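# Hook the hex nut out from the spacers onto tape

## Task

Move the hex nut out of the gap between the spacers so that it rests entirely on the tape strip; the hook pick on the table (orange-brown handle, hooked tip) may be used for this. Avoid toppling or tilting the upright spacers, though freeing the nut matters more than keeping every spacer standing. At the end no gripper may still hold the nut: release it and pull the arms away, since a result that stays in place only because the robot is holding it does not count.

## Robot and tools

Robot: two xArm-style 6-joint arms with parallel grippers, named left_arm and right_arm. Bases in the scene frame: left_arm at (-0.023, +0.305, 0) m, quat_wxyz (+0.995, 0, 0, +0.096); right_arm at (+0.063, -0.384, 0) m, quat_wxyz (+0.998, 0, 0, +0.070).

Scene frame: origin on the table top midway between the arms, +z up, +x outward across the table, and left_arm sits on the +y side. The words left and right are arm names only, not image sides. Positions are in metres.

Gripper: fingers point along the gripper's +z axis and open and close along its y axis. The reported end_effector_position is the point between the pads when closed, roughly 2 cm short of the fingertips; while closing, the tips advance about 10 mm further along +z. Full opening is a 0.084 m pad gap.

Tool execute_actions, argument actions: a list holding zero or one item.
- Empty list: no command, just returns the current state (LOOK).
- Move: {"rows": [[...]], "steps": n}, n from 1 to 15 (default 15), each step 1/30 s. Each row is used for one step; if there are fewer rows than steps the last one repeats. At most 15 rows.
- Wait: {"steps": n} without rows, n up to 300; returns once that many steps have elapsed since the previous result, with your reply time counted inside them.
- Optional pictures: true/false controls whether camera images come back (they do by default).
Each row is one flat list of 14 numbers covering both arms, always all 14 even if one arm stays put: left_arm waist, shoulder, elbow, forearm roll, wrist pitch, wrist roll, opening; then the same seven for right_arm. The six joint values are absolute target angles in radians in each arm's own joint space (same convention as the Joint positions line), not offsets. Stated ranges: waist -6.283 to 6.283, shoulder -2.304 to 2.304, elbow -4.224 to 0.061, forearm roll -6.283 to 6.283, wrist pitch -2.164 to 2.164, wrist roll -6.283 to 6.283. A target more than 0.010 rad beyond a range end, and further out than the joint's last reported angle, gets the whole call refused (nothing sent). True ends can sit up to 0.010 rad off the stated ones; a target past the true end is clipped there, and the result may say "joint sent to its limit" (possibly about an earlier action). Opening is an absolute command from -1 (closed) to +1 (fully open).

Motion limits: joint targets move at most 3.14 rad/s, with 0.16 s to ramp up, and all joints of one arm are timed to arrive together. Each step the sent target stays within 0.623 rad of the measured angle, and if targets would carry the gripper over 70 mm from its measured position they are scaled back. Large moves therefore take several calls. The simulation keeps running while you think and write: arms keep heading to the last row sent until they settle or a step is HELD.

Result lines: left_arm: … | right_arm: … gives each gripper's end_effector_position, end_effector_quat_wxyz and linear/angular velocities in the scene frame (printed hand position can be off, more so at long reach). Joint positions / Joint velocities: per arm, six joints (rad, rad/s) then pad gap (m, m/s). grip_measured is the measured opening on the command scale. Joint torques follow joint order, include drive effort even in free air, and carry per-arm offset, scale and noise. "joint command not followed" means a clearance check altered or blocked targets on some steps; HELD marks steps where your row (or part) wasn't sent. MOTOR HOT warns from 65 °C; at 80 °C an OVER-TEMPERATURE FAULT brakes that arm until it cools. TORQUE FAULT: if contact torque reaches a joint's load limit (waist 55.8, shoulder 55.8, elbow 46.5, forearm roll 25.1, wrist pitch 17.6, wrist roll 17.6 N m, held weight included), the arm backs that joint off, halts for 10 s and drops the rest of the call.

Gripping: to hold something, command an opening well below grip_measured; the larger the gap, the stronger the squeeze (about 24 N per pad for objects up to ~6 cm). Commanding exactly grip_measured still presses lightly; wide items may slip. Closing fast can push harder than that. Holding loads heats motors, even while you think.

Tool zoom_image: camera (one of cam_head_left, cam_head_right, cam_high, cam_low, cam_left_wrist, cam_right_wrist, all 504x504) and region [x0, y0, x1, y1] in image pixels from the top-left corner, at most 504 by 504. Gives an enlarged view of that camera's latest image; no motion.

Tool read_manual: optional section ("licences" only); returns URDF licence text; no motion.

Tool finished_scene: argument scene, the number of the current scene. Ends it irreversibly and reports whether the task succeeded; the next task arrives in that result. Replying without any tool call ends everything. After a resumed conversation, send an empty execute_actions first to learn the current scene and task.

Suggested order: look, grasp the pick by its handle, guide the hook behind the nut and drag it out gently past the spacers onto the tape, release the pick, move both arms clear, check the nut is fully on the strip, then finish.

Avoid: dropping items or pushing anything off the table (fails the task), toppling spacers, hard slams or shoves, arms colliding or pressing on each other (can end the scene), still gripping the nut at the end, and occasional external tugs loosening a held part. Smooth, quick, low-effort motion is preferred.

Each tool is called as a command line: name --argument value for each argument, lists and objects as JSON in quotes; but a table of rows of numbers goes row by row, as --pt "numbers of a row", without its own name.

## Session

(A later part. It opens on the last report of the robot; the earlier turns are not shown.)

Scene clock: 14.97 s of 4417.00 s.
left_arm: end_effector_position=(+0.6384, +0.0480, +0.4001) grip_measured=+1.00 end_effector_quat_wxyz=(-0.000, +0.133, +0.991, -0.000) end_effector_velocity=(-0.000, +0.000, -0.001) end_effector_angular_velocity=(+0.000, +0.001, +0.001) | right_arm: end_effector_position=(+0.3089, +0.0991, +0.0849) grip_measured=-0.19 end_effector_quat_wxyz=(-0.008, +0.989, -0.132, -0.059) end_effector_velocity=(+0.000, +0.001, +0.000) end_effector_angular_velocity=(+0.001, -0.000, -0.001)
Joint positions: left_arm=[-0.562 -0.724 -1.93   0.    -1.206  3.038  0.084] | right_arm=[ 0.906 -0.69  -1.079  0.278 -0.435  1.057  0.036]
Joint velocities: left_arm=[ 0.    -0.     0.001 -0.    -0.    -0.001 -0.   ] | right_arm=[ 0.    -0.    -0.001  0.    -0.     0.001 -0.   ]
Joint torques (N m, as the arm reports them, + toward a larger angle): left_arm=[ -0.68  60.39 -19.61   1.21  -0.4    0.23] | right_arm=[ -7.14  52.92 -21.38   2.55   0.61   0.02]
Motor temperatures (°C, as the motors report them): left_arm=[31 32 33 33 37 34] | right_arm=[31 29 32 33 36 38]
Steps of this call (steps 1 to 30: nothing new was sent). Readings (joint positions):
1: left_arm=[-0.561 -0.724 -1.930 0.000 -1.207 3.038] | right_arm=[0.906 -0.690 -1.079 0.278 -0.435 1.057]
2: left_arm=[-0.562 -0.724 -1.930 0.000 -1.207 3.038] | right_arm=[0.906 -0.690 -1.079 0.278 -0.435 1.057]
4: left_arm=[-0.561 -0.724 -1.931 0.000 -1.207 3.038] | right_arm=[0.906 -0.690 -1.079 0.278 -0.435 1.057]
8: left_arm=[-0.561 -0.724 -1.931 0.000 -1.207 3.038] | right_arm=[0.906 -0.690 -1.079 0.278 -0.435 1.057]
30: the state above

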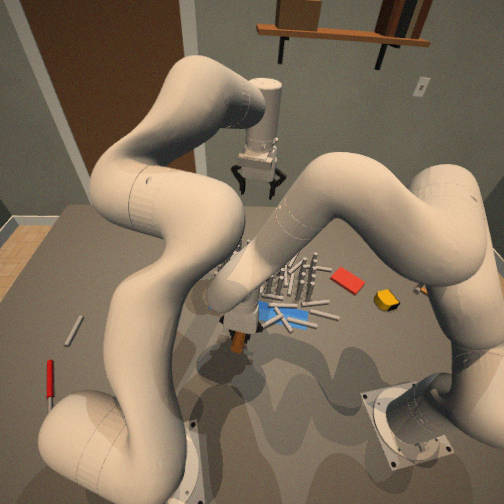

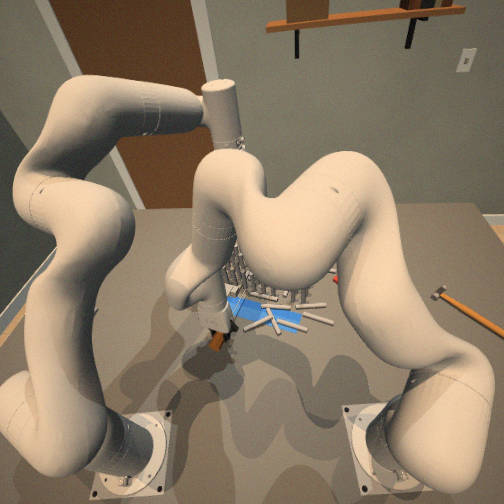

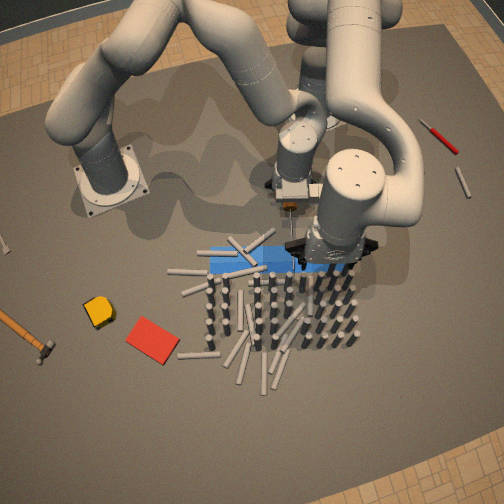

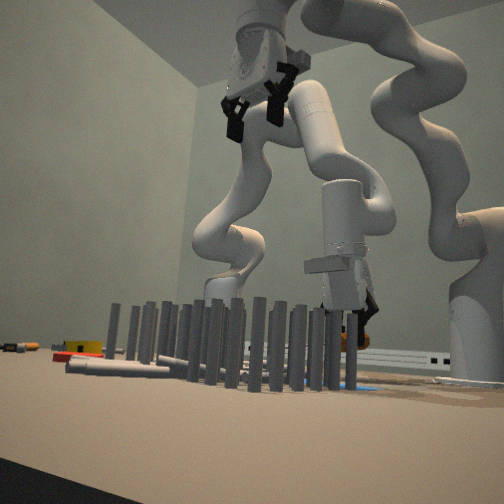

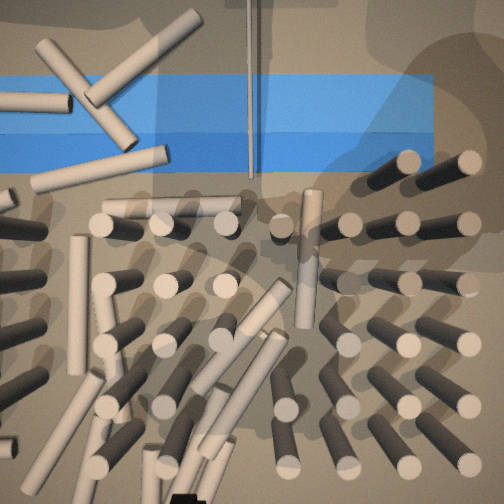

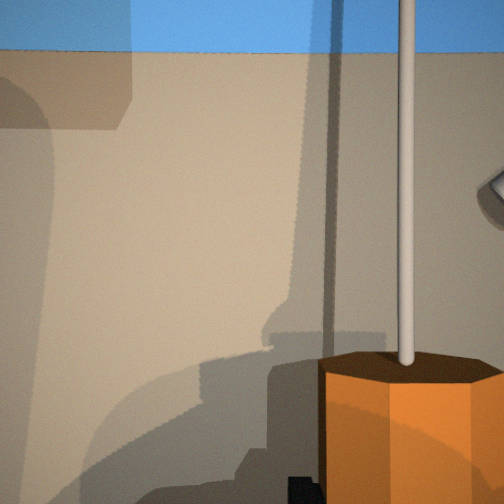

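execute_actions --actions '[{"rows": [[-0.5615,-0.724,-1.9305,0,-1.2065,3.0384,1, 0.9080,-0.7692,-1.2249,0.2444,-0.4989,1.0967,-0.6]], "steps": 12}]' --pictures false

execute_actions --actions '[{"rows": [[-0.5615,-0.724,-1.9305,0,-1.2065,3.0384,1, 0.8168,-0.8010,-1.2836,0.2228,-0.5346,1.0281,-0.6]], "steps": 10}]' --pictures false

execute_actions --actions '[{"rows": [[-0.5615,-0.724,-1.9305,0,-1.2065,3.0384,1, 0.7312,-0.8431,-1.3614,0.2002,-0.5781,0.9662,-0.6]], "steps": 15}]'

Scene clock: 24.23 s of 4417.00 s.
left_arm: end_effector_position=(+0.6384, +0.0480, +0.4001) grip_measured=+1.00 end_effector_quat_wxyz=(-0.000, +0.133, +0.991, -0.000) end_effector_velocity=(-0.000, +0.000, +0.000) end_effector_angular_velocity=(-0.000, +0.000, +0.001) | right_arm: end_effector_position=(+0.3303, +0.1382, +0.0850) grip_measured=-0.19 end_effector_quat_wxyz=(-0.008, +0.989, -0.132, -0.059) end_effector_velocity=(+0.001, +0.002, +0.002) end_effector_angular_velocity=(+0.000, +0.001, -0.002)
Joint positions: left_arm=[-0.562 -0.724 -1.93   0.    -1.206  3.038  0.084] | right_arm=[ 0.908 -0.769 -1.224  0.245 -0.499  1.096  0.036]
Joint velocities: left_arm=[ 0.001  0.001  0.001 -0.001  0.     0.     0.   ] | right_arm=[ 0.    -0.    -0.006 -0.001 -0.006  0.003 -0.   ]
Joint torques (N m, as the arm reports them, + toward a larger angle): left_arm=[ -1.38  62.46 -20.38   1.24  -0.58   0.02] | right_arm=[ -6.05  57.23 -22.03   2.69   0.71  -0.11]
Motor temperatures (°C, as the motors report them): left_arm=[31 32 33 33 37 34] | right_arm=[31 29 32 33 36 38]
Steps of this call (steps 1 to 266: nothing new was sent; steps 267 to 278: all 12 steps of this action). Readings (joint positions):
267: left_arm=[-0.562 -0.724 -1.930 0.000 -1.207 3.038] | right_arm=[0.906 -0.690 -1.079 0.278 -0.435 1.057]
268: left_arm=[-0.562 -0.724 -1.930 0.000 -1.207 3.038] | right_arm=[0.906 -0.693 -1.085 0.277 -0.438 1.059]
270: left_arm=[-0.562 -0.724 -1.931 0.000 -1.207 3.038] | right_arm=[0.907 -0.721 -1.138 0.264 -0.463 1.074]
274: left_arm=[-0.562 -0.724 -1.930 -0.000 -1.206 3.038] | right_arm=[0.908 -0.767 -1.219 0.246 -0.495 1.095]
278: the state above

Scene clock: 24.57 s of 4417.00 s.
left_arm: end_effector_position=(+0.6384, +0.0480, +0.4001) grip_measured=+1.00 end_effector_quat_wxyz=(-0.000, +0.133, +0.991, -0.000) end_effector_velocity=(+0.000, +0.000, +0.000) end_effector_angular_velocity=(-0.001, -0.000, +0.000) | right_arm: end_effector_position=(+0.3852, +0.1236, +0.0850) grip_measured=-0.19 end_effector_quat_wxyz=(-0.008, +0.989, -0.132, -0.059) end_effector_velocity=(-0.004, +0.002, +0.001) end_effector_angular_velocity=(-0.003, +0.005, +0.020)
Joint positions: left_arm=[-0.561 -0.724 -1.93   0.    -1.206  3.038  0.084] | right_arm=[ 0.818 -0.801 -1.283  0.223 -0.534  1.029  0.036]
Joint velocities: left_arm=[ 0.    -0.    -0.001 -0.    -0.     0.     0.   ] | right_arm=[ 0.006 -0.001 -0.005 -0.001 -0.011 -0.011  0.   ]
Joint torques (N m, as the arm reports them, + toward a larger angle): left_arm=[  0.15  59.97 -19.68   0.22  -0.6    0.  ] | right_arm=[ -7.94  58.14 -22.2    2.92   0.73  -0.18]
Motor temperatures (°C, as the motors report them): left_arm=[31 32 33 33 37 34] | right_arm=[31 29 32 33 36 38]
Steps of this call (steps 1 to 10: all 10 steps of this action). Readings (joint positions):
1: left_arm=[-0.562 -0.724 -1.931 0.000 -1.207 3.038] | right_arm=[0.908 -0.769 -1.224 0.244 -0.499 1.096]
2: left_arm=[-0.561 -0.724 -1.931 0.000 -1.207 3.038] | right_arm=[0.903 -0.771 -1.228 0.243 -0.502 1.091]
4: left_arm=[-0.562 -0.724 -1.930 0.000 -1.207 3.038] | right_arm=[0.861 -0.786 -1.257 0.233 -0.519 1.059]
8: left_arm=[-0.562 -0.724 -1.930 -0.000 -1.206 3.038] | right_arm=[0.818 -0.800 -1.282 0.223 -0.533 1.030]
10: the state above

Scene clock: 25.07 s of 4417.00 s.
left_arm: end_effector_position=(+0.6384, +0.0480, +0.4001) grip_measured=+1.00 end_effector_quat_wxyz=(-0.000, +0.133, +0.991, -0.000) end_effector_velocity=(-0.000, +0.000, -0.000) end_effector_angular_velocity=(+0.001, +0.000, +0.000) | right_arm: end_effector_position=(+0.4410, +0.1085, +0.0850) grip_measured=-0.19 end_effector_quat_wxyz=(-0.008, +0.989, -0.132, -0.060) end_effector_velocity=(+0.003, -0.002, -0.000) end_effector_angular_velocity=(-0.000, -0.001, -0.003)
Joint positions: left_arm=[-0.561 -0.724 -1.931  0.    -1.207  3.038  0.084] | right_arm=[ 0.732 -0.843 -1.361  0.2   -0.578  0.966  0.036]
Joint velocities: left_arm=[ 0.    -0.     0.     0.001  0.    -0.001  0.   ] | right_arm=[-0.005 -0.001 -0.001 -0.002  0.    -0.001 -0.   ]
Joint torques (N m, as the arm reports them, + toward a larger angle): left_arm=[ -2.6   59.75 -20.19   1.9   -0.5    0.22] | right_arm=[ -7.21  60.38 -23.19   2.88   0.51  -0.08]
Motor temperatures (°C, as the motors report them): left_arm=[31 32 33 33 37 34] | right_arm=[31 29 32 33 36 38]
Steps of this call (steps 1 to 15: all 15 steps of this action). Readings (joint positions):
1: left_arm=[-0.562 -0.724 -1.930 0.000 -1.207 3.038] | right_arm=[0.818 -0.801 -1.283 0.223 -0.535 1.028]
2: left_arm=[-0.562 -0.724 -1.930 -0.000 -1.207 3.038] | right_arm=[0.814 -0.803 -1.289 0.221 -0.539 1.023]
4: left_arm=[-0.561 -0.724 -1.931 0.000 -1.206 3.038] | right_arm=[0.772 -0.824 -1.327 0.210 -0.560 0.993]
8: left_arm=[-0.561 -0.724 -1.930 -0.000 -1.207 3.038] | right_arm=[0.732 -0.842 -1.359 0.201 -0.576 0.968]
15: the state above

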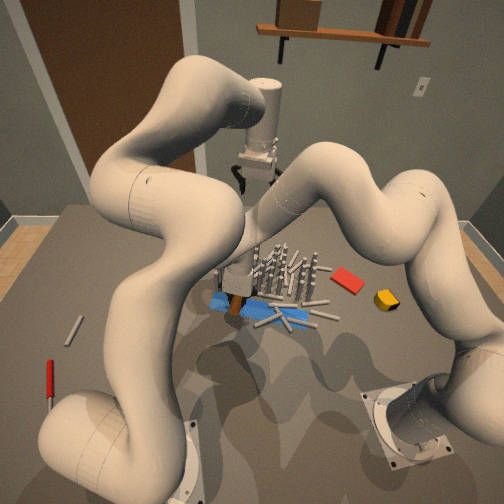

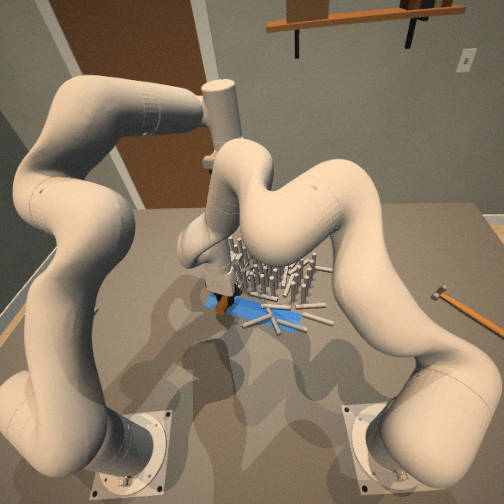

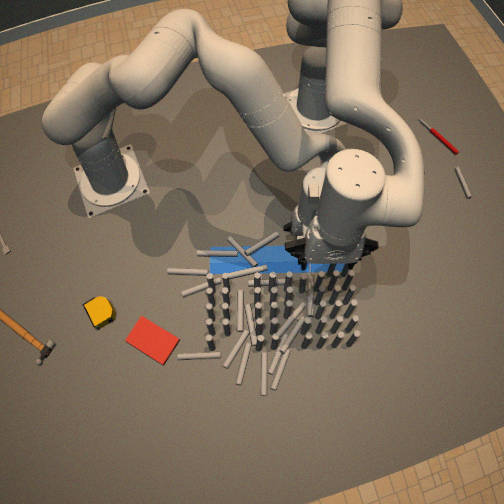

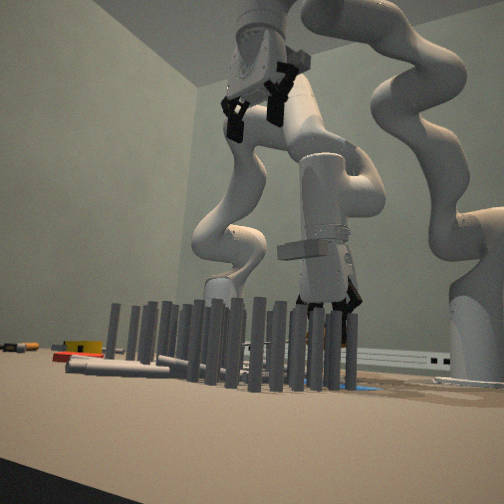

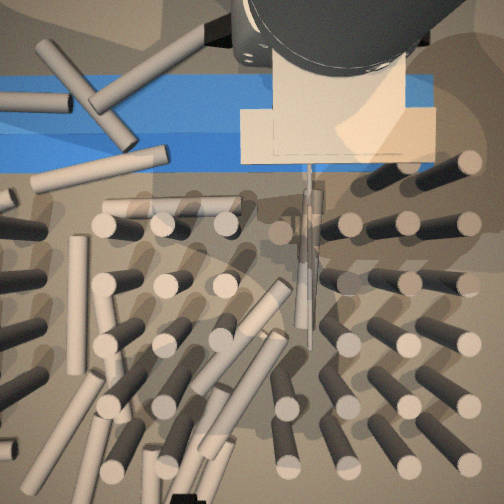

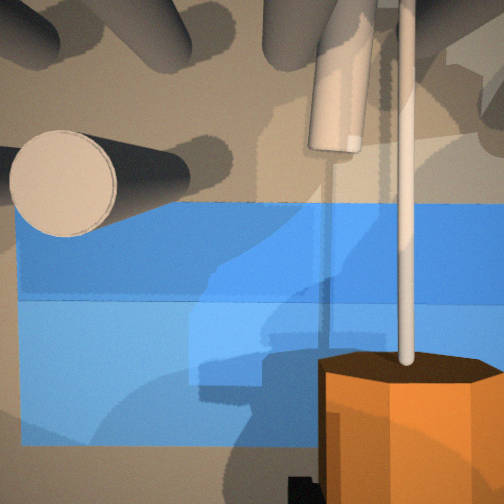

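execute_actions --actions '[{"rows": [[-0.5615,-0.724,-1.9305,0,-1.2065,3.0384,1, 0.7312,-0.8934,-1.3698,0.2140,-0.5371,0.9499,-0.6]], "steps": 12}]' --pictures false

execute_actions --actions '[{"rows": [[-0.5615,-0.724,-1.9305,0,-1.2065,3.0384,1, 0.7526,-0.8833,-1.3504,0.2206,-0.5259,0.9644,-0.6],[-0.5615,-0.724,-1.9305,0,-1.2065,3.0384,1, 0.7526,-0.8833,-1.3504,0.2206,-0.5259,0.9644,-0.6],[-0.5615,-0.724,-1.9305,0,-1.2065,3.0384,1, 0.7526,-0.8833,-1.3504,0.2206,-0.5259,0.9644,-0.6],[-0.5615,-0.724,-1.9305,0,-1.2065,3.0384,1, 0.7740,-0.8732,-1.3309,0.2273,-0.5147,0.9788,-0.6],[-0.5615,-0.724,-1.9305,0,-1.2065,3.0384,1, 0.7740,-0.8732,-1.3309,0.2273,-0.5147,0.9788,-0.6],[-0.5615,-0.724,-1.9305,0,-1.2065,3.0384,1, 0.7740,-0.8732,-1.3309,0.2273,-0.5147,0.9788,-0.6],[-0.5615,-0.724,-1.9305,0,-1.2065,3.0384,1, 0.7954,-0.8630,-1.3115,0.2339,-0.5034,0.9933,-0.6],[-0.5615,-0.724,-1.9305,0,-1.2065,3.0384,1, 0.7954,-0.8630,-1.3115,0.2339,-0.5034,0.9933,-0.6],[-0.5615,-0.724,-1.9305,0,-1.2065,3.0384,1, 0.7954,-0.8630,-1.3115,0.2339,-0.5034,0.9933,-0.6],[-0.5615,-0.724,-1.9305,0,-1.2065,3.0384,1, 0.8168,-0.8529,-1.2920,0.2405,-0.4922,1.0077,-0.6]], "steps": 15}]'

Scene clock: 29.00 s of 4417.00 s.
left_arm: end_effector_position=(+0.6384, +0.0480, +0.4001) grip_measured=+1.00 end_effector_quat_wxyz=(-0.000, +0.133, +0.991, -0.000) end_effector_velocity=(+0.000, +0.001, +0.001) end_effector_angular_velocity=(-0.000, -0.001, +0.001) | right_arm: end_effector_position=(+0.4417, +0.1086, +0.0565) grip_measured=-0.19 end_effector_quat_wxyz=(-0.008, +0.989, -0.132, -0.059) end_effector_velocity=(-0.001, -0.001, -0.001) end_effector_angular_velocity=(-0.002, +0.001, +0.001)
Joint positions: left_arm=[-0.562 -0.724 -1.93   0.    -1.206  3.038  0.084] | right_arm=[ 0.731 -0.893 -1.37   0.214 -0.537  0.95   0.036]
Joint velocities: left_arm=[ 0.001  0.001  0.     0.    -0.     0.     0.   ] | right_arm=[ 0.    -0.002  0.001  0.     0.001 -0.001 -0.   ]
Joint torques (N m, as the arm reports them, + toward a larger angle): left_arm=[ -0.87  58.54 -19.92   1.39  -0.35   0.01] | right_arm=[ -6.05  61.11 -21.93   2.71   0.57  -0.07]
Motor temperatures (°C, as the motors report them): left_arm=[31 32 33 33 37 34] | right_arm=[31 29 32 33 36 38]
Steps of this call (steps 1 to 15: the robot went on to your last target; steps 16 to 106: nothing new was sent; steps 107 to 118: all 12 steps of this action). Readings (joint positions):
107: left_arm=[-0.562 -0.724 -1.930 0.000 -1.207 3.038] | right_arm=[0.731 -0.843 -1.361 0.200 -0.578 0.966]
108: left_arm=[-0.561 -0.724 -1.931 -0.000 -1.207 3.038] | right_arm=[0.731 -0.848 -1.363 0.202 -0.573 0.964]
110: left_arm=[-0.561 -0.724 -1.931 -0.000 -1.207 3.038] | right_arm=[0.731 -0.876 -1.368 0.210 -0.550 0.955]
114: left_arm=[-0.561 -0.724 -1.931 0.000 -1.207 3.038] | right_arm=[0.731 -0.894 -1.369 0.214 -0.538 0.950]
118: the state above

Scene clock: 29.50 s of 4417.00 s.
left_arm: end_effector_position=(+0.6384, +0.0480, +0.4001) grip_measured=+1.00 end_effector_quat_wxyz=(-0.000, +0.133, +0.991, -0.000) end_effector_velocity=(+0.000, +0.000, -0.001) end_effector_angular_velocity=(-0.000, +0.002, -0.000) | right_arm: end_effector_position=(+0.3867, +0.1233, +0.0561) grip_measured=-0.19 end_effector_quat_wxyz=(-0.008, +0.989, -0.132, -0.060) end_effector_velocity=(-0.014, +0.003, -0.000) end_effector_angular_velocity=(+0.004, -0.005, -0.016)
Joint positions: left_arm=[-0.562 -0.724 -1.931  0.    -1.207  3.038  0.084] | right_arm=[ 0.816 -0.854 -1.294  0.24  -0.493  1.006  0.036]
Joint velocities: left_arm=[ 0.    -0.001  0.    -0.001  0.     0.001  0.   ] | right_arm=[0.022 0.014 0.028 0.011 0.023 0.026 0.   ]
Joint torques (N m, as the arm reports them, + toward a larger angle): left_arm=[ -0.92  60.99 -19.65   0.88  -0.38  -0.15] | right_arm=[-10.03  58.12 -23.48   2.98   0.76   0.  ]
Motor temperatures (°C, as the motors report them): left_arm=[31 32 33 33 37 34] | right_arm=[31 29 32 33 36 38]
Steps of this call (steps 1 to 15: all 15 steps of this action). Readings (joint positions):
1: left_arm=[-0.562 -0.724 -1.930 -0.000 -1.206 3.038] | right_arm=[0.731 -0.893 -1.370 0.214 -0.537 0.950]
2: left_arm=[-0.562 -0.724 -1.930 0.000 -1.207 3.038] | right_arm=[0.735 -0.891 -1.366 0.215 -0.534 0.953]
4: left_arm=[-0.562 -0.724 -1.930 0.000 -1.207 3.038] | right_arm=[0.748 -0.885 -1.355 0.219 -0.529 0.961]
8: left_arm=[-0.561 -0.724 -1.931 0.000 -1.207 3.038] | right_arm=[0.776 -0.872 -1.330 0.228 -0.514 0.980]
15: the state above

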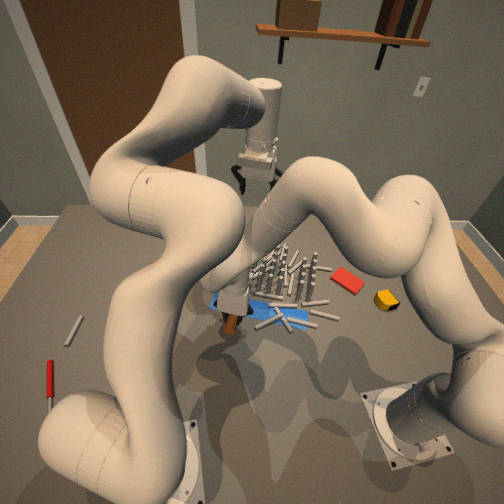

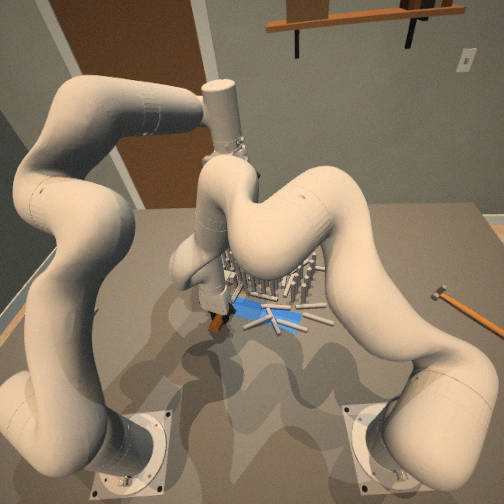

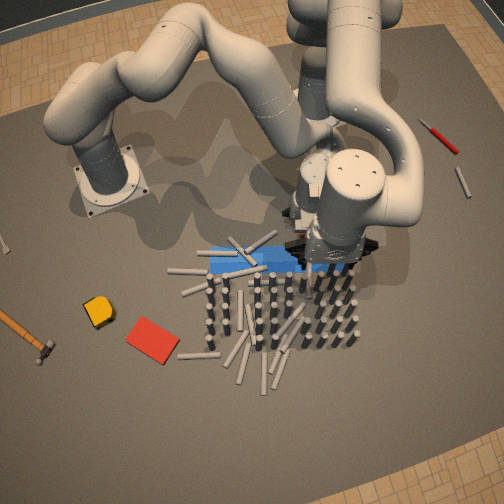

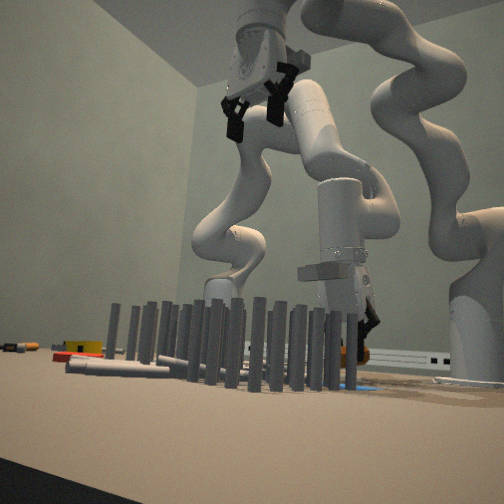

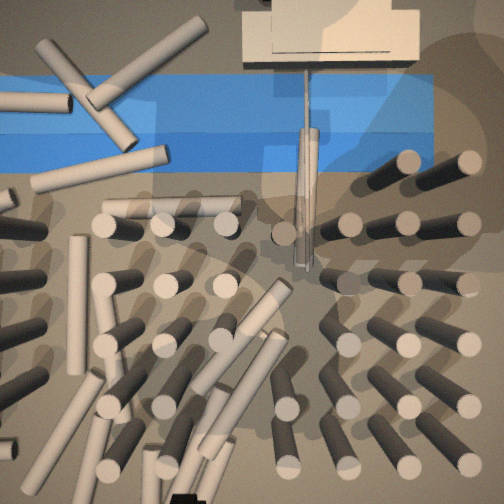

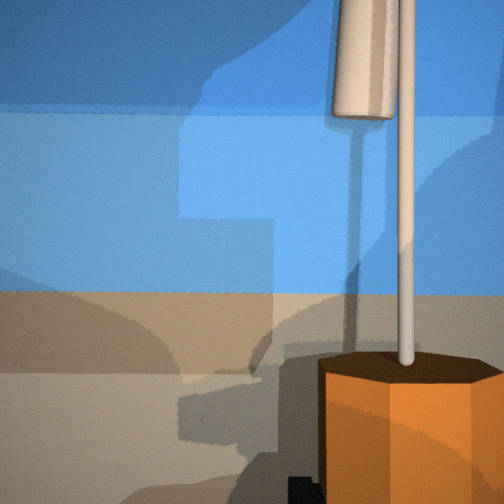

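execute_actions --actions '[{"rows": [[-0.5615,-0.724,-1.9305,0,-1.2065,3.0384,1, 0.8396,-0.8453,-1.2773,0.2470,-0.4830,1.0238,-0.6],[-0.5615,-0.724,-1.9305,0,-1.2065,3.0384,1, 0.8396,-0.8453,-1.2773,0.2470,-0.4830,1.0238,-0.6],[-0.5615,-0.724,-1.9305,0,-1.2065,3.0384,1, 0.8396,-0.8453,-1.2773,0.2470,-0.4830,1.0238,-0.6],[-0.5615,-0.724,-1.9305,0,-1.2065,3.0384,1, 0.8624,-0.8377,-1.2627,0.2535,-0.4738,1.0398,-0.6],[-0.5615,-0.724,-1.9305,0,-1.2065,3.0384,1, 0.8624,-0.8377,-1.2627,0.2535,-0.4738,1.0398,-0.6],[-0.5615,-0.724,-1.9305,0,-1.2065,3.0384,1, 0.8624,-0.8377,-1.2627,0.2535,-0.4738,1.0398,-0.6],[-0.5615,-0.724,-1.9305,0,-1.2065,3.0384,1, 0.8852,-0.8301,-1.2480,0.2599,-0.4646,1.0559,-0.6],[-0.5615,-0.724,-1.9305,0,-1.2065,3.0384,1, 0.8852,-0.8301,-1.2480,0.2599,-0.4646,1.0559,-0.6],[-0.5615,-0.724,-1.9305,0,-1.2065,3.0384,1, 0.8852,-0.8301,-1.2480,0.2599,-0.4646,1.0559,-0.6],[-0.5615,-0.724,-1.9305,0,-1.2065,3.0384,1, 0.9080,-0.8225,-1.2333,0.2664,-0.4554,1.0719,-0.6]], "steps": 15}]' --pictures false

execute_actions --actions '[{"rows": [[-0.5615,-0.724,-1.9305,0,-1.2065,3.0384,1, 0.9080,-0.7692,-1.2249,0.2444,-0.4989,1.0967,-0.6]], "steps": 15}]'

Scene clock: 31.80 s of 4417.00 s.
left_arm: end_effector_position=(+0.6384, +0.0480, +0.4001) grip_measured=+1.00 end_effector_quat_wxyz=(-0.000, +0.133, +0.991, -0.000) end_effector_velocity=(-0.000, -0.001, +0.000) end_effector_angular_velocity=(-0.001, -0.001, -0.001) | right_arm: end_effector_position=(+0.3311, +0.1383, +0.0560) grip_measured=-0.19 end_effector_quat_wxyz=(-0.008, +0.989, -0.132, -0.060) end_effector_velocity=(-0.015, +0.002, -0.001) end_effector_angular_velocity=(+0.003, -0.003, -0.015)
Joint positions: left_arm=[-0.562 -0.724 -1.93  -0.    -1.207  3.038  0.084] | right_arm=[ 0.907 -0.823 -1.234  0.266 -0.456  1.07   0.036]
Joint velocities: left_arm=[-0.001  0.    -0.    -0.001  0.     0.    -0.   ] | right_arm=[ 0.024  0.011  0.023  0.011  0.019  0.027 -0.   ]
Joint torques (N m, as the arm reports them, + toward a larger angle): left_arm=[ -0.19  59.6  -19.46   2.22  -0.38  -0.06] | right_arm=[-10.86  58.02 -22.05   2.56   0.83   0.03]
Motor temperatures (°C, as the motors report them): left_arm=[31 32 33 33 37 34] | right_arm=[31 30 32 33 36 38]
Steps of this call (steps 1 to 15: the robot went on to your last target; steps 16 to 54: nothing new was sent; steps 55 to 69: all 15 steps of this action). Readings (joint positions):
55: left_arm=[-0.562 -0.724 -1.931 0.000 -1.206 3.038] | right_arm=[0.817 -0.853 -1.292 0.241 -0.492 1.008]
56: left_arm=[-0.561 -0.724 -1.931 -0.000 -1.207 3.038] | right_arm=[0.820 -0.851 -1.289 0.242 -0.490 1.011]
58: left_arm=[-0.562 -0.724 -1.930 -0.000 -1.207 3.038] | right_arm=[0.834 -0.847 -1.281 0.245 -0.485 1.020]
62: left_arm=[-0.562 -0.724 -1.931 -0.000 -1.206 3.038] | right_arm=[0.864 -0.837 -1.262 0.254 -0.473 1.041]
69: the state above

Scene clock: 32.30 s of 4417.00 s.
left_arm: end_effector_position=(+0.6384, +0.0480, +0.4001) grip_measured=+1.00 end_effector_quat_wxyz=(-0.000, +0.133, +0.991, -0.000) end_effector_velocity=(+0.000, +0.000, +0.001) end_effector_angular_velocity=(-0.000, -0.002, +0.000) | right_arm: end_effector_position=(+0.3304, +0.1382, +0.0847) grip_measured=-0.19 end_effector_quat_wxyz=(-0.008, +0.989, -0.132, -0.060) end_effector_velocity=(+0.001, +0.001, +0.002) end_effector_angular_velocity=(+0.003, -0.002, +0.002)
Joint positions: left_arm=[-0.562 -0.724 -1.93   0.    -1.207  3.038  0.084] | right_arm=[ 0.908 -0.77  -1.225  0.244 -0.499  1.097  0.036]
Joint velocities: left_arm=[ 0.     0.001 -0.     0.    -0.    -0.    -0.   ] | right_arm=[ 0.     0.003 -0.001 -0.001 -0.001 -0.     0.   ]
Joint torques (N m, as the arm reports them, + toward a larger angle): left_arm=[  0.71  60.92 -19.71   1.15  -0.28  -0.08] | right_arm=[ -5.56  56.91 -21.99   3.02   0.51   0.03]
Motor temperatures (°C, as the motors report them): left_arm=[31 32 33 33 37 34] | right_arm=[31 30 32 33 36 38]
Steps of this call (steps 1 to 15: all 15 steps of this action). Readings (joint positions):
1: left_arm=[-0.562 -0.724 -1.930 0.000 -1.207 3.038] | right_arm=[0.907 -0.823 -1.234 0.266 -0.456 1.071]
2: left_arm=[-0.562 -0.724 -1.930 0.000 -1.207 3.038] | right_arm=[0.907 -0.818 -1.232 0.263 -0.461 1.075]
4: left_arm=[-0.561 -0.724 -1.931 0.000 -1.207 3.038] | right_arm=[0.907 -0.789 -1.227 0.251 -0.485 1.088]
8: left_arm=[-0.561 -0.724 -1.931 -0.000 -1.207 3.038] | right_arm=[0.908 -0.769 -1.226 0.245 -0.498 1.096]
15: the state above

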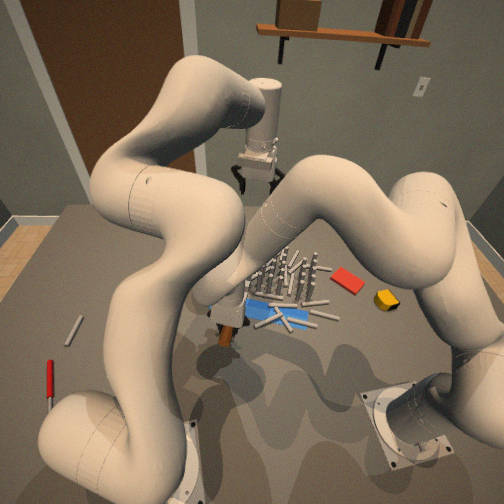

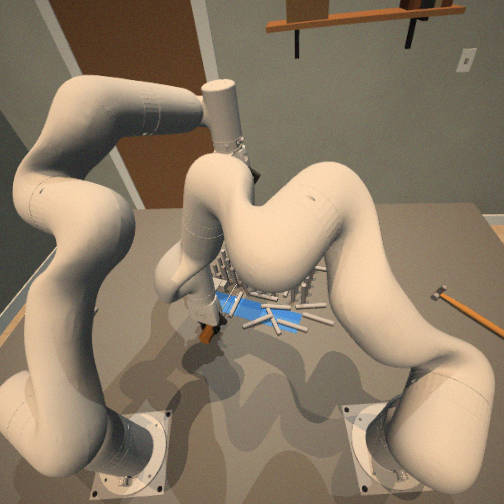

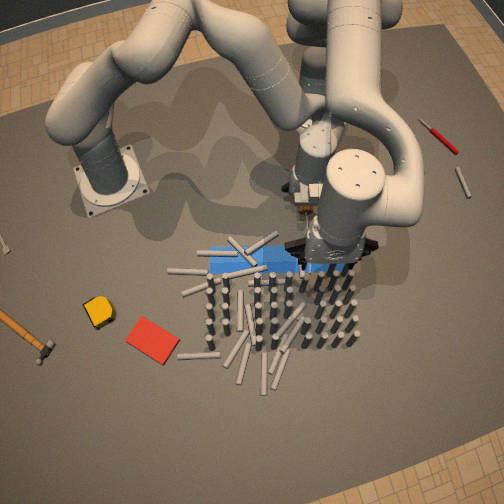

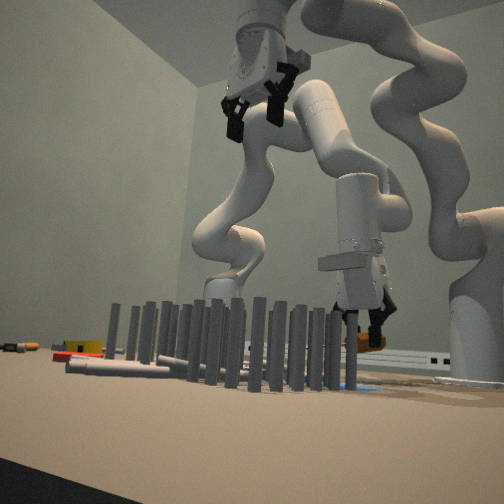

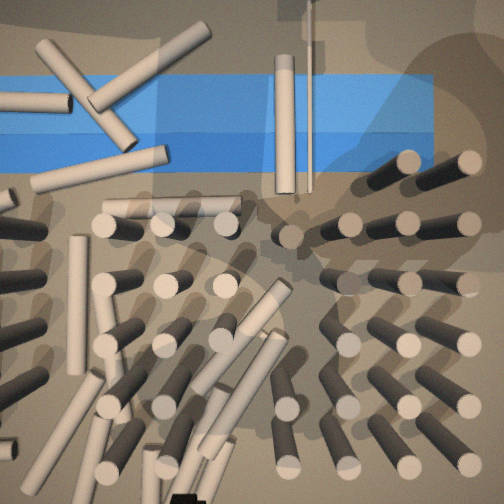

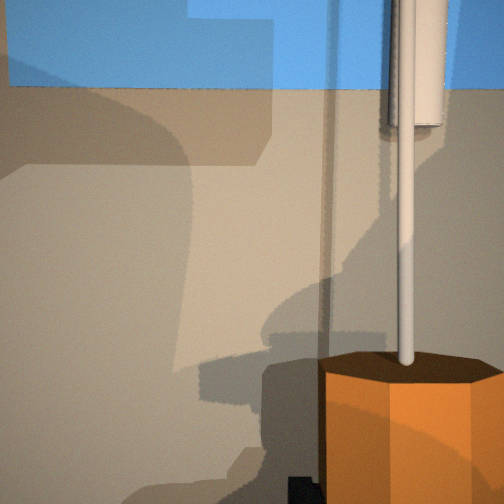

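zoom_image --camera "cam_left_wrist" --region '[230, 300, 310, 380]'

zoom_image --camera "cam_high" --region '[240, 280, 340, 380]'

Region (230, 300, 310, 380) of cam_left_wrist's 504x504 image, scaled by 6.300, with more detail than that image has.

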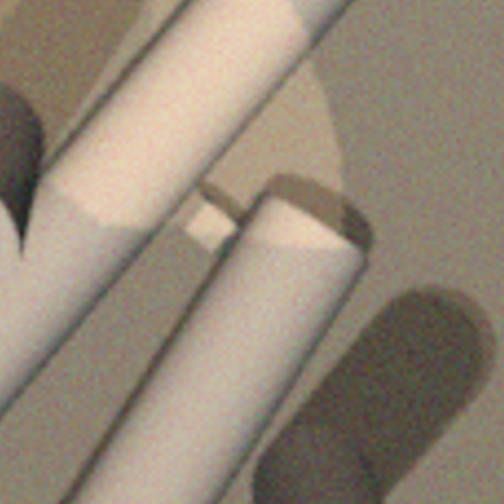

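Region (240, 280, 340, 380) of cam_high's 504x504 image, scaled by 5.040, with more detail than that image has.

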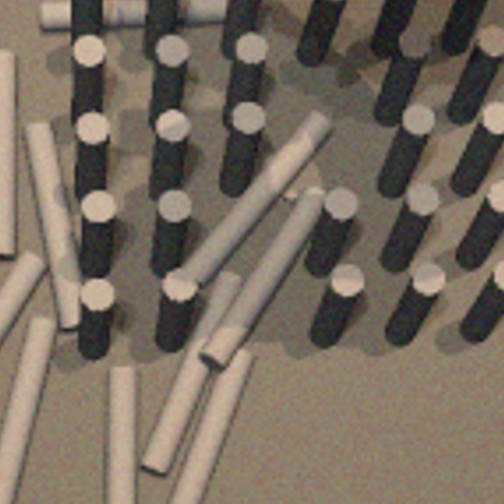

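execute_actions --actions '[{"rows": [[-0.5615,-0.724,-1.9305,0,-1.2065,3.0384,1, 0.9064,-0.6897,-1.0790,0.2784,-0.4348,1.0570,-0.6]], "steps": 12}]' --pictures false

execute_actions --actions '[{"rows": [[-0.5615,-0.724,-1.9305,0,-1.2065,3.0384,1, 0.7886,-0.7385,-1.1684,0.2406,-0.4861,0.9785,-0.6]], "steps": 11}]' --pictures false

execute_actions --actions '[{"rows": [[-0.5615,-0.724,-1.9305,0,-1.2065,3.0384,1, 0.6955,-0.7832,-1.2508,0.2122,-0.5319,0.9150,-0.6]], "steps": 15}]'

zoom_image --camera "cam_left_wrist" --region '[210, 280, 310, 380]'

Scene clock: 39.27 s of 4417.00 s.
left_arm: end_effector_position=(+0.6384, +0.0480, +0.4001) grip_measured=+1.00 end_effector_quat_wxyz=(-0.000, +0.133, +0.991, -0.000) end_effector_velocity=(+0.000, +0.001, +0.001) end_effector_angular_velocity=(-0.001, -0.001, +0.000) | right_arm: end_effector_position=(+0.3090, +0.0994, +0.0849) grip_measured=-0.19 end_effector_quat_wxyz=(-0.008, +0.989, -0.132, -0.059) end_effector_velocity=(+0.000, -0.000, -0.001) end_effector_angular_velocity=(+0.003, -0.003, +0.000)
Joint positions: left_arm=[-0.562 -0.724 -1.93  -0.    -1.207  3.038  0.084] | right_arm=[ 0.906 -0.69  -1.08   0.278 -0.435  1.057  0.036]
Joint velocities: left_arm=[ 0.001  0.001 -0.    -0.     0.     0.001  0.   ] | right_arm=[-0.     0.001  0.004  0.001  0.007 -0.002 -0.   ]
Joint torques (N m, as the arm reports them, + toward a larger angle): left_arm=[ -2.44  58.03 -20.26   1.44  -0.35   0.24] | right_arm=[ -6.11  52.42 -21.74   2.97   0.75  -0.06]
Motor temperatures (°C, as the motors report them): left_arm=[31 32 33 33 37 34] | right_arm=[31 30 32 33 36 38]
Steps of this call (steps 1 to 15: the robot went on to your last target; steps 16 to 197: nothing new was sent; steps 198 to 209: all 12 steps of this action). Readings (joint positions):
198: left_arm=[-0.562 -0.724 -1.931 -0.000 -1.207 3.038] | right_arm=[0.908 -0.769 -1.225 0.244 -0.499 1.097]
199: left_arm=[-0.562 -0.724 -1.930 0.000 -1.207 3.038] | right_arm=[0.908 -0.766 -1.219 0.246 -0.495 1.095]
201: left_arm=[-0.562 -0.724 -1.930 0.000 -1.207 3.038] | right_arm=[0.907 -0.738 -1.166 0.259 -0.471 1.080]
205: left_arm=[-0.562 -0.724 -1.931 -0.000 -1.207 3.038] | right_arm=[0.906 -0.692 -1.084 0.277 -0.439 1.059]
209: the state above

Scene clock: 39.63 s of 4417.00 s.
left_arm: end_effector_position=(+0.6384, +0.0480, +0.4001) grip_measured=+1.00 end_effector_quat_wxyz=(-0.000, +0.133, +0.991, -0.000) end_effector_velocity=(-0.000, +0.000, -0.000) end_effector_angular_velocity=(-0.000, +0.001, -0.001) | right_arm: end_effector_position=(+0.3786, +0.0863, +0.0849) grip_measured=-0.19 end_effector_quat_wxyz=(-0.008, +0.989, -0.132, -0.059) end_effector_velocity=(-0.002, +0.000, +0.001) end_effector_angular_velocity=(-0.003, +0.005, +0.012)
Joint positions: left_arm=[-0.562 -0.724 -1.93   0.    -1.207  3.038  0.084] | right_arm=[ 0.79  -0.738 -1.168  0.241 -0.486  0.979  0.036]
Joint velocities: left_arm=[ 0.    -0.     0.    -0.    -0.     0.001 -0.   ] | right_arm=[ 0.002  0.    -0.003 -0.002 -0.01  -0.008  0.   ]
Joint torques (N m, as the arm reports them, + toward a larger angle): left_arm=[ -1.32  62.19 -19.17   0.35  -0.32  -0.19] | right_arm=[ -6.01  56.42 -21.56   2.8    0.51  -0.09]
Motor temperatures (°C, as the motors report them): left_arm=[31 32 33 33 37 34] | right_arm=[31 30 32 33 36 38]
Steps of this call (steps 1 to 11: all 11 steps of this action). Readings (joint positions):
1: left_arm=[-0.561 -0.724 -1.930 0.000 -1.207 3.038] | right_arm=[0.906 -0.690 -1.080 0.278 -0.435 1.057]
2: left_arm=[-0.561 -0.724 -1.931 0.000 -1.207 3.038] | right_arm=[0.902 -0.692 -1.084 0.276 -0.439 1.052]
4: left_arm=[-0.562 -0.724 -1.930 -0.000 -1.206 3.038] | right_arm=[0.855 -0.713 -1.121 0.260 -0.460 1.019]
8: left_arm=[-0.562 -0.724 -1.930 0.000 -1.207 3.038] | right_arm=[0.791 -0.738 -1.166 0.242 -0.483 0.982]
11: the state above

Scene clock: 40.13 s of 4417.00 s.
left_arm: end_effector_position=(+0.6384, +0.0480, +0.4001) grip_measured=+1.00 end_effector_quat_wxyz=(-0.000, +0.133, +0.991, -0.000) end_effector_velocity=(-0.000, -0.000, -0.001) end_effector_angular_velocity=(+0.000, +0.002, +0.000) | right_arm: end_effector_position=(+0.4369, +0.0703, +0.0850) grip_measured=-0.19 end_effector_quat_wxyz=(-0.008, +0.989, -0.132, -0.060) end_effector_velocity=(+0.002, -0.003, -0.001) end_effector_angular_velocity=(-0.003, +0.001, -0.001)
Joint positions: left_arm=[-0.562 -0.724 -1.931  0.    -1.207  3.038  0.084] | right_arm=[ 0.696 -0.783 -1.25   0.212 -0.532  0.915  0.036]
Joint velocities: left_arm=[-0.    -0.002  0.    -0.    -0.    -0.    -0.   ] | right_arm=[-0.005 -0.002  0.    -0.002 -0.001 -0.002  0.   ]
Joint torques (N m, as the arm reports them, + toward a larger angle): left_arm=[ -1.73  59.66 -20.1    1.15  -0.39   0.01] | right_arm=[ -6.08  57.88 -22.54   3.11   0.7   -0.04]
Motor temperatures (°C, as the motors report them): left_arm=[31 32 33 33 37 34] | right_arm=[31 30 32 33 36 38]
Steps of this call (steps 1 to 15: all 15 steps of this action). Readings (joint positions):
1: left_arm=[-0.561 -0.724 -1.931 0.000 -1.207 3.038] | right_arm=[0.790 -0.738 -1.168 0.241 -0.486 0.979]
2: left_arm=[-0.562 -0.724 -1.930 0.000 -1.207 3.038] | right_arm=[0.785 -0.741 -1.173 0.239 -0.490 0.974]
4: left_arm=[-0.561 -0.724 -1.930 -0.000 -1.206 3.038] | right_arm=[0.742 -0.762 -1.213 0.225 -0.512 0.944]
8: left_arm=[-0.561 -0.724 -1.931 -0.000 -1.207 3.038] | right_arm=[0.697 -0.782 -1.249 0.213 -0.530 0.917]
15: the state above

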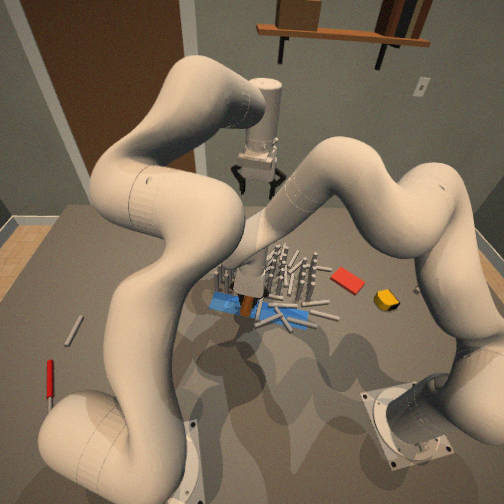

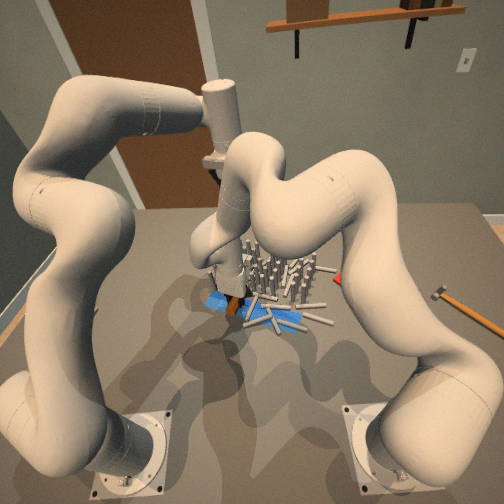

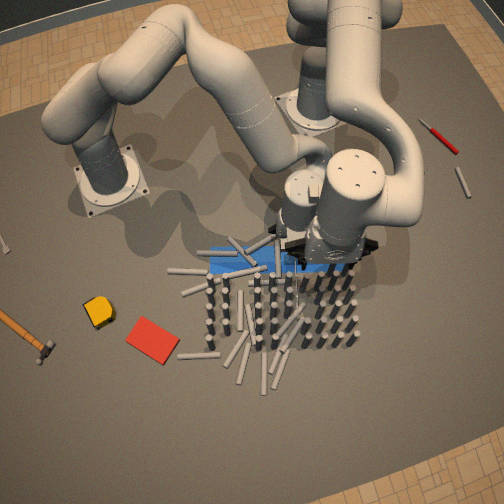

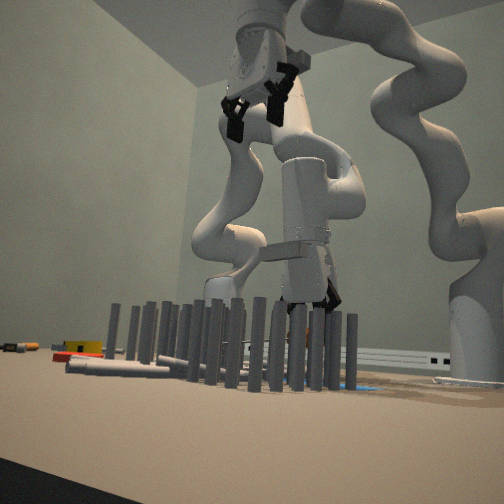

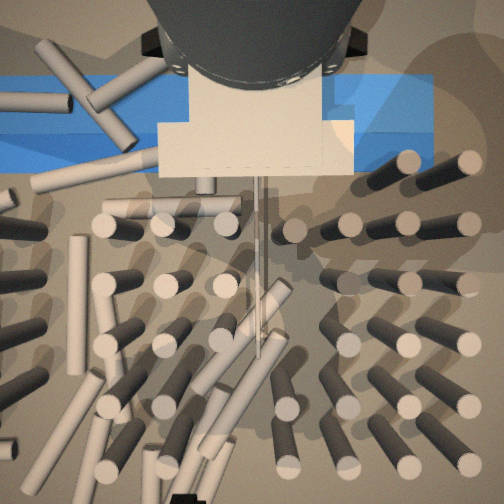

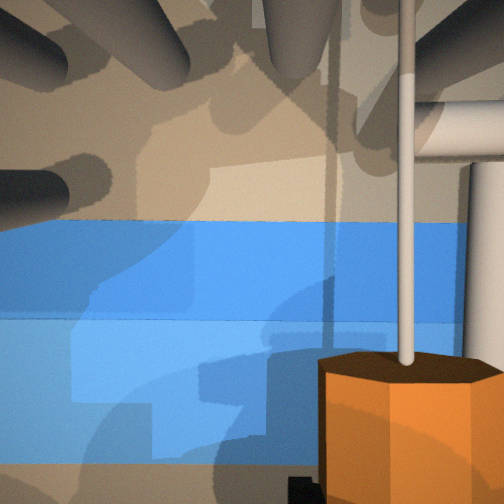

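Region (210, 280, 310, 380) of cam_left_wrist's 504x504 image, scaled by 5.040, with more detail than that image has.

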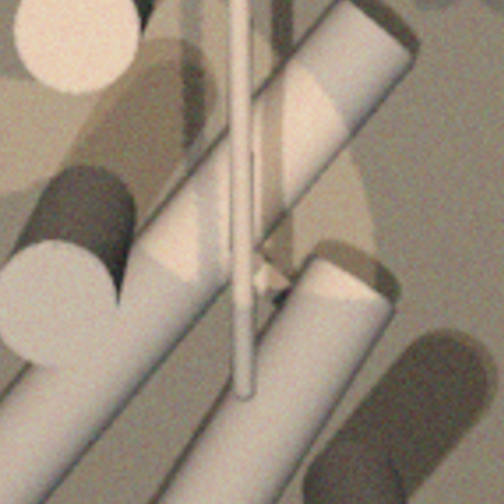

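execute_actions --actions '[{"rows": [[-0.5615,-0.724,-1.9305,0,-1.2065,3.0384,1, 0.6955,-0.8102,-1.2545,0.2209,-0.5091,0.9050,-0.6]], "steps": 15}]'

zoom_image --camera "cam_left_wrist" --region '[210, 280, 310, 380]'

Scene clock: 42.83 s of 4417.00 s.
left_arm: end_effector_position=(+0.6384, +0.0480, +0.4001) grip_measured=+1.00 end_effector_quat_wxyz=(-0.000, +0.133, +0.991, -0.000) end_effector_velocity=(-0.000, -0.001, +0.001) end_effector_angular_velocity=(-0.002, -0.001, -0.000) | right_arm: end_effector_position=(+0.4375, +0.0702, +0.0701) grip_measured=-0.19 end_effector_quat_wxyz=(-0.008, +0.989, -0.132, -0.059) end_effector_velocity=(-0.001, -0.001, -0.001) end_effector_angular_velocity=(-0.001, +0.002, -0.001)
Joint positions: left_arm=[-0.561 -0.724 -1.93  -0.    -1.207  3.038  0.084] | right_arm=[ 0.696 -0.81  -1.255  0.221 -0.509  0.905  0.036]
Joint velocities: left_arm=[-0.001  0.001 -0.    -0.002  0.    -0.     0.   ] | right_arm=[ 0.    -0.001  0.001  0.001  0.001  0.001 -0.   ]
Joint torques (N m, as the arm reports them, + toward a larger angle): left_arm=[ -2.46  61.76 -19.98   0.62  -0.39  -0.24] | right_arm=[ -5.5   57.41 -22.17   2.5    0.56  -0.02]
Motor temperatures (°C, as the motors report them): left_arm=[31 32 33 33 37 34] | right_arm=[31 30 32 33 36 38]
Steps of this call (steps 1 to 15: the robot went on to your last target; steps 16 to 66: nothing new was sent; steps 67 to 81: all 15 steps of this action). Readings (joint positions):
67: left_arm=[-0.561 -0.724 -1.931 0.000 -1.207 3.038] | right_arm=[0.696 -0.783 -1.251 0.212 -0.532 0.915]
68: left_arm=[-0.562 -0.724 -1.930 -0.000 -1.207 3.038] | right_arm=[0.696 -0.787 -1.252 0.214 -0.527 0.913]
70: left_arm=[-0.562 -0.724 -1.930 0.000 -1.207 3.038] | right_arm=[0.695 -0.803 -1.254 0.219 -0.515 0.908]
74: left_arm=[-0.562 -0.724 -1.930 0.000 -1.207 3.038] | right_arm=[0.695 -0.810 -1.254 0.221 -0.510 0.905]
81: the state above

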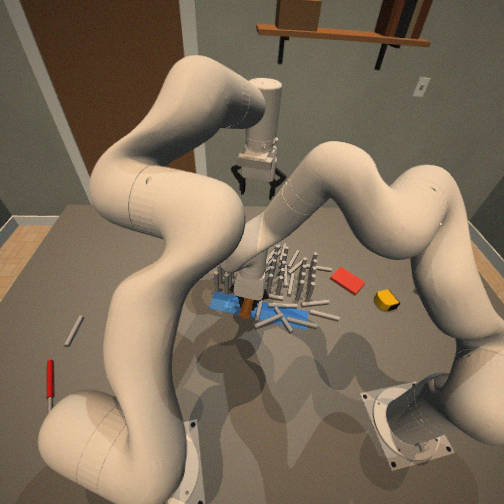

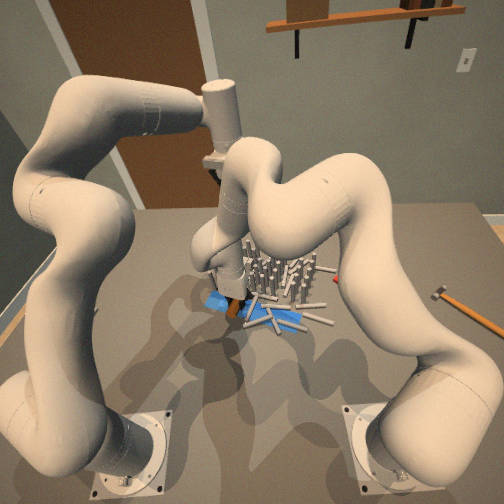

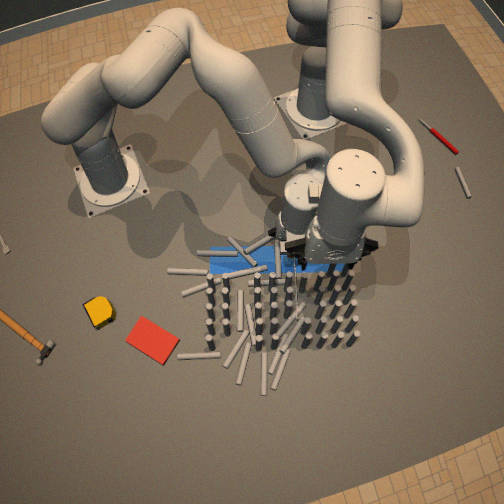

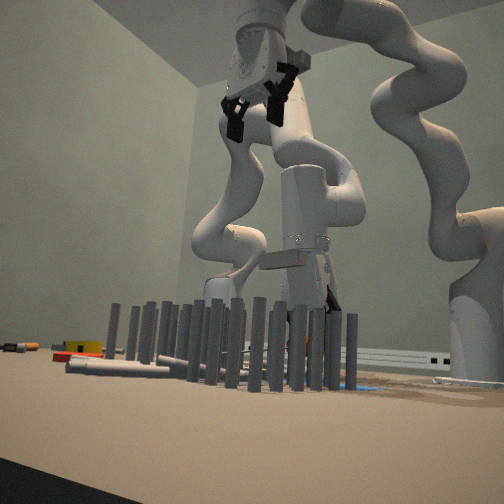

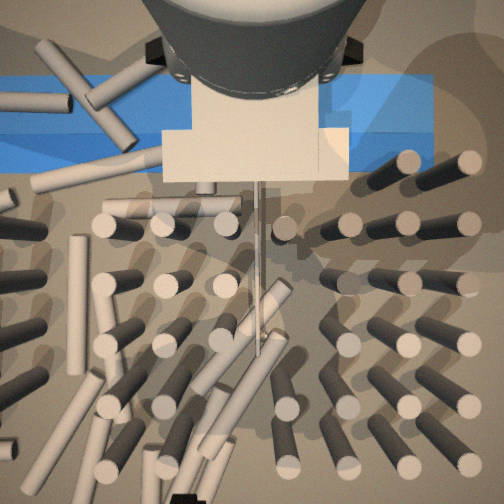

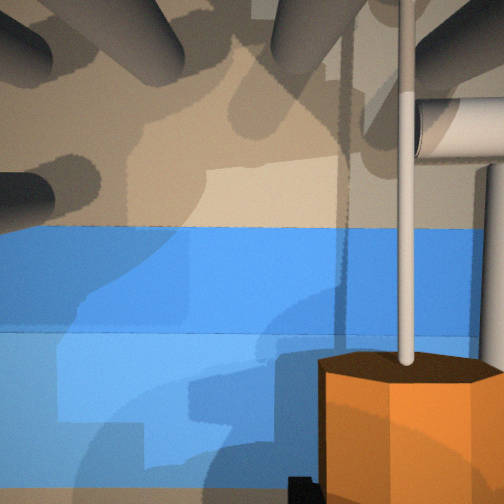

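Region (210, 280, 310, 380) of cam_left_wrist's 504x504 image, scaled by 5.040, with more detail than that image has.

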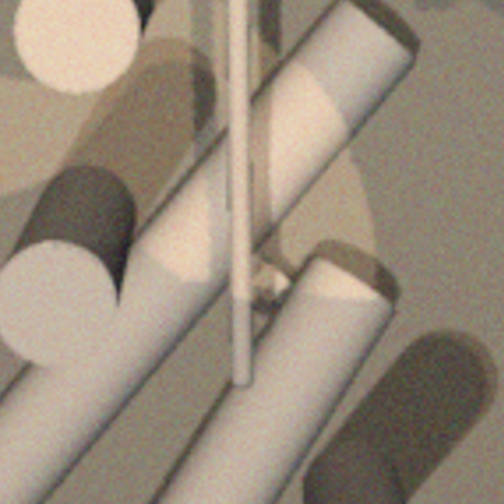

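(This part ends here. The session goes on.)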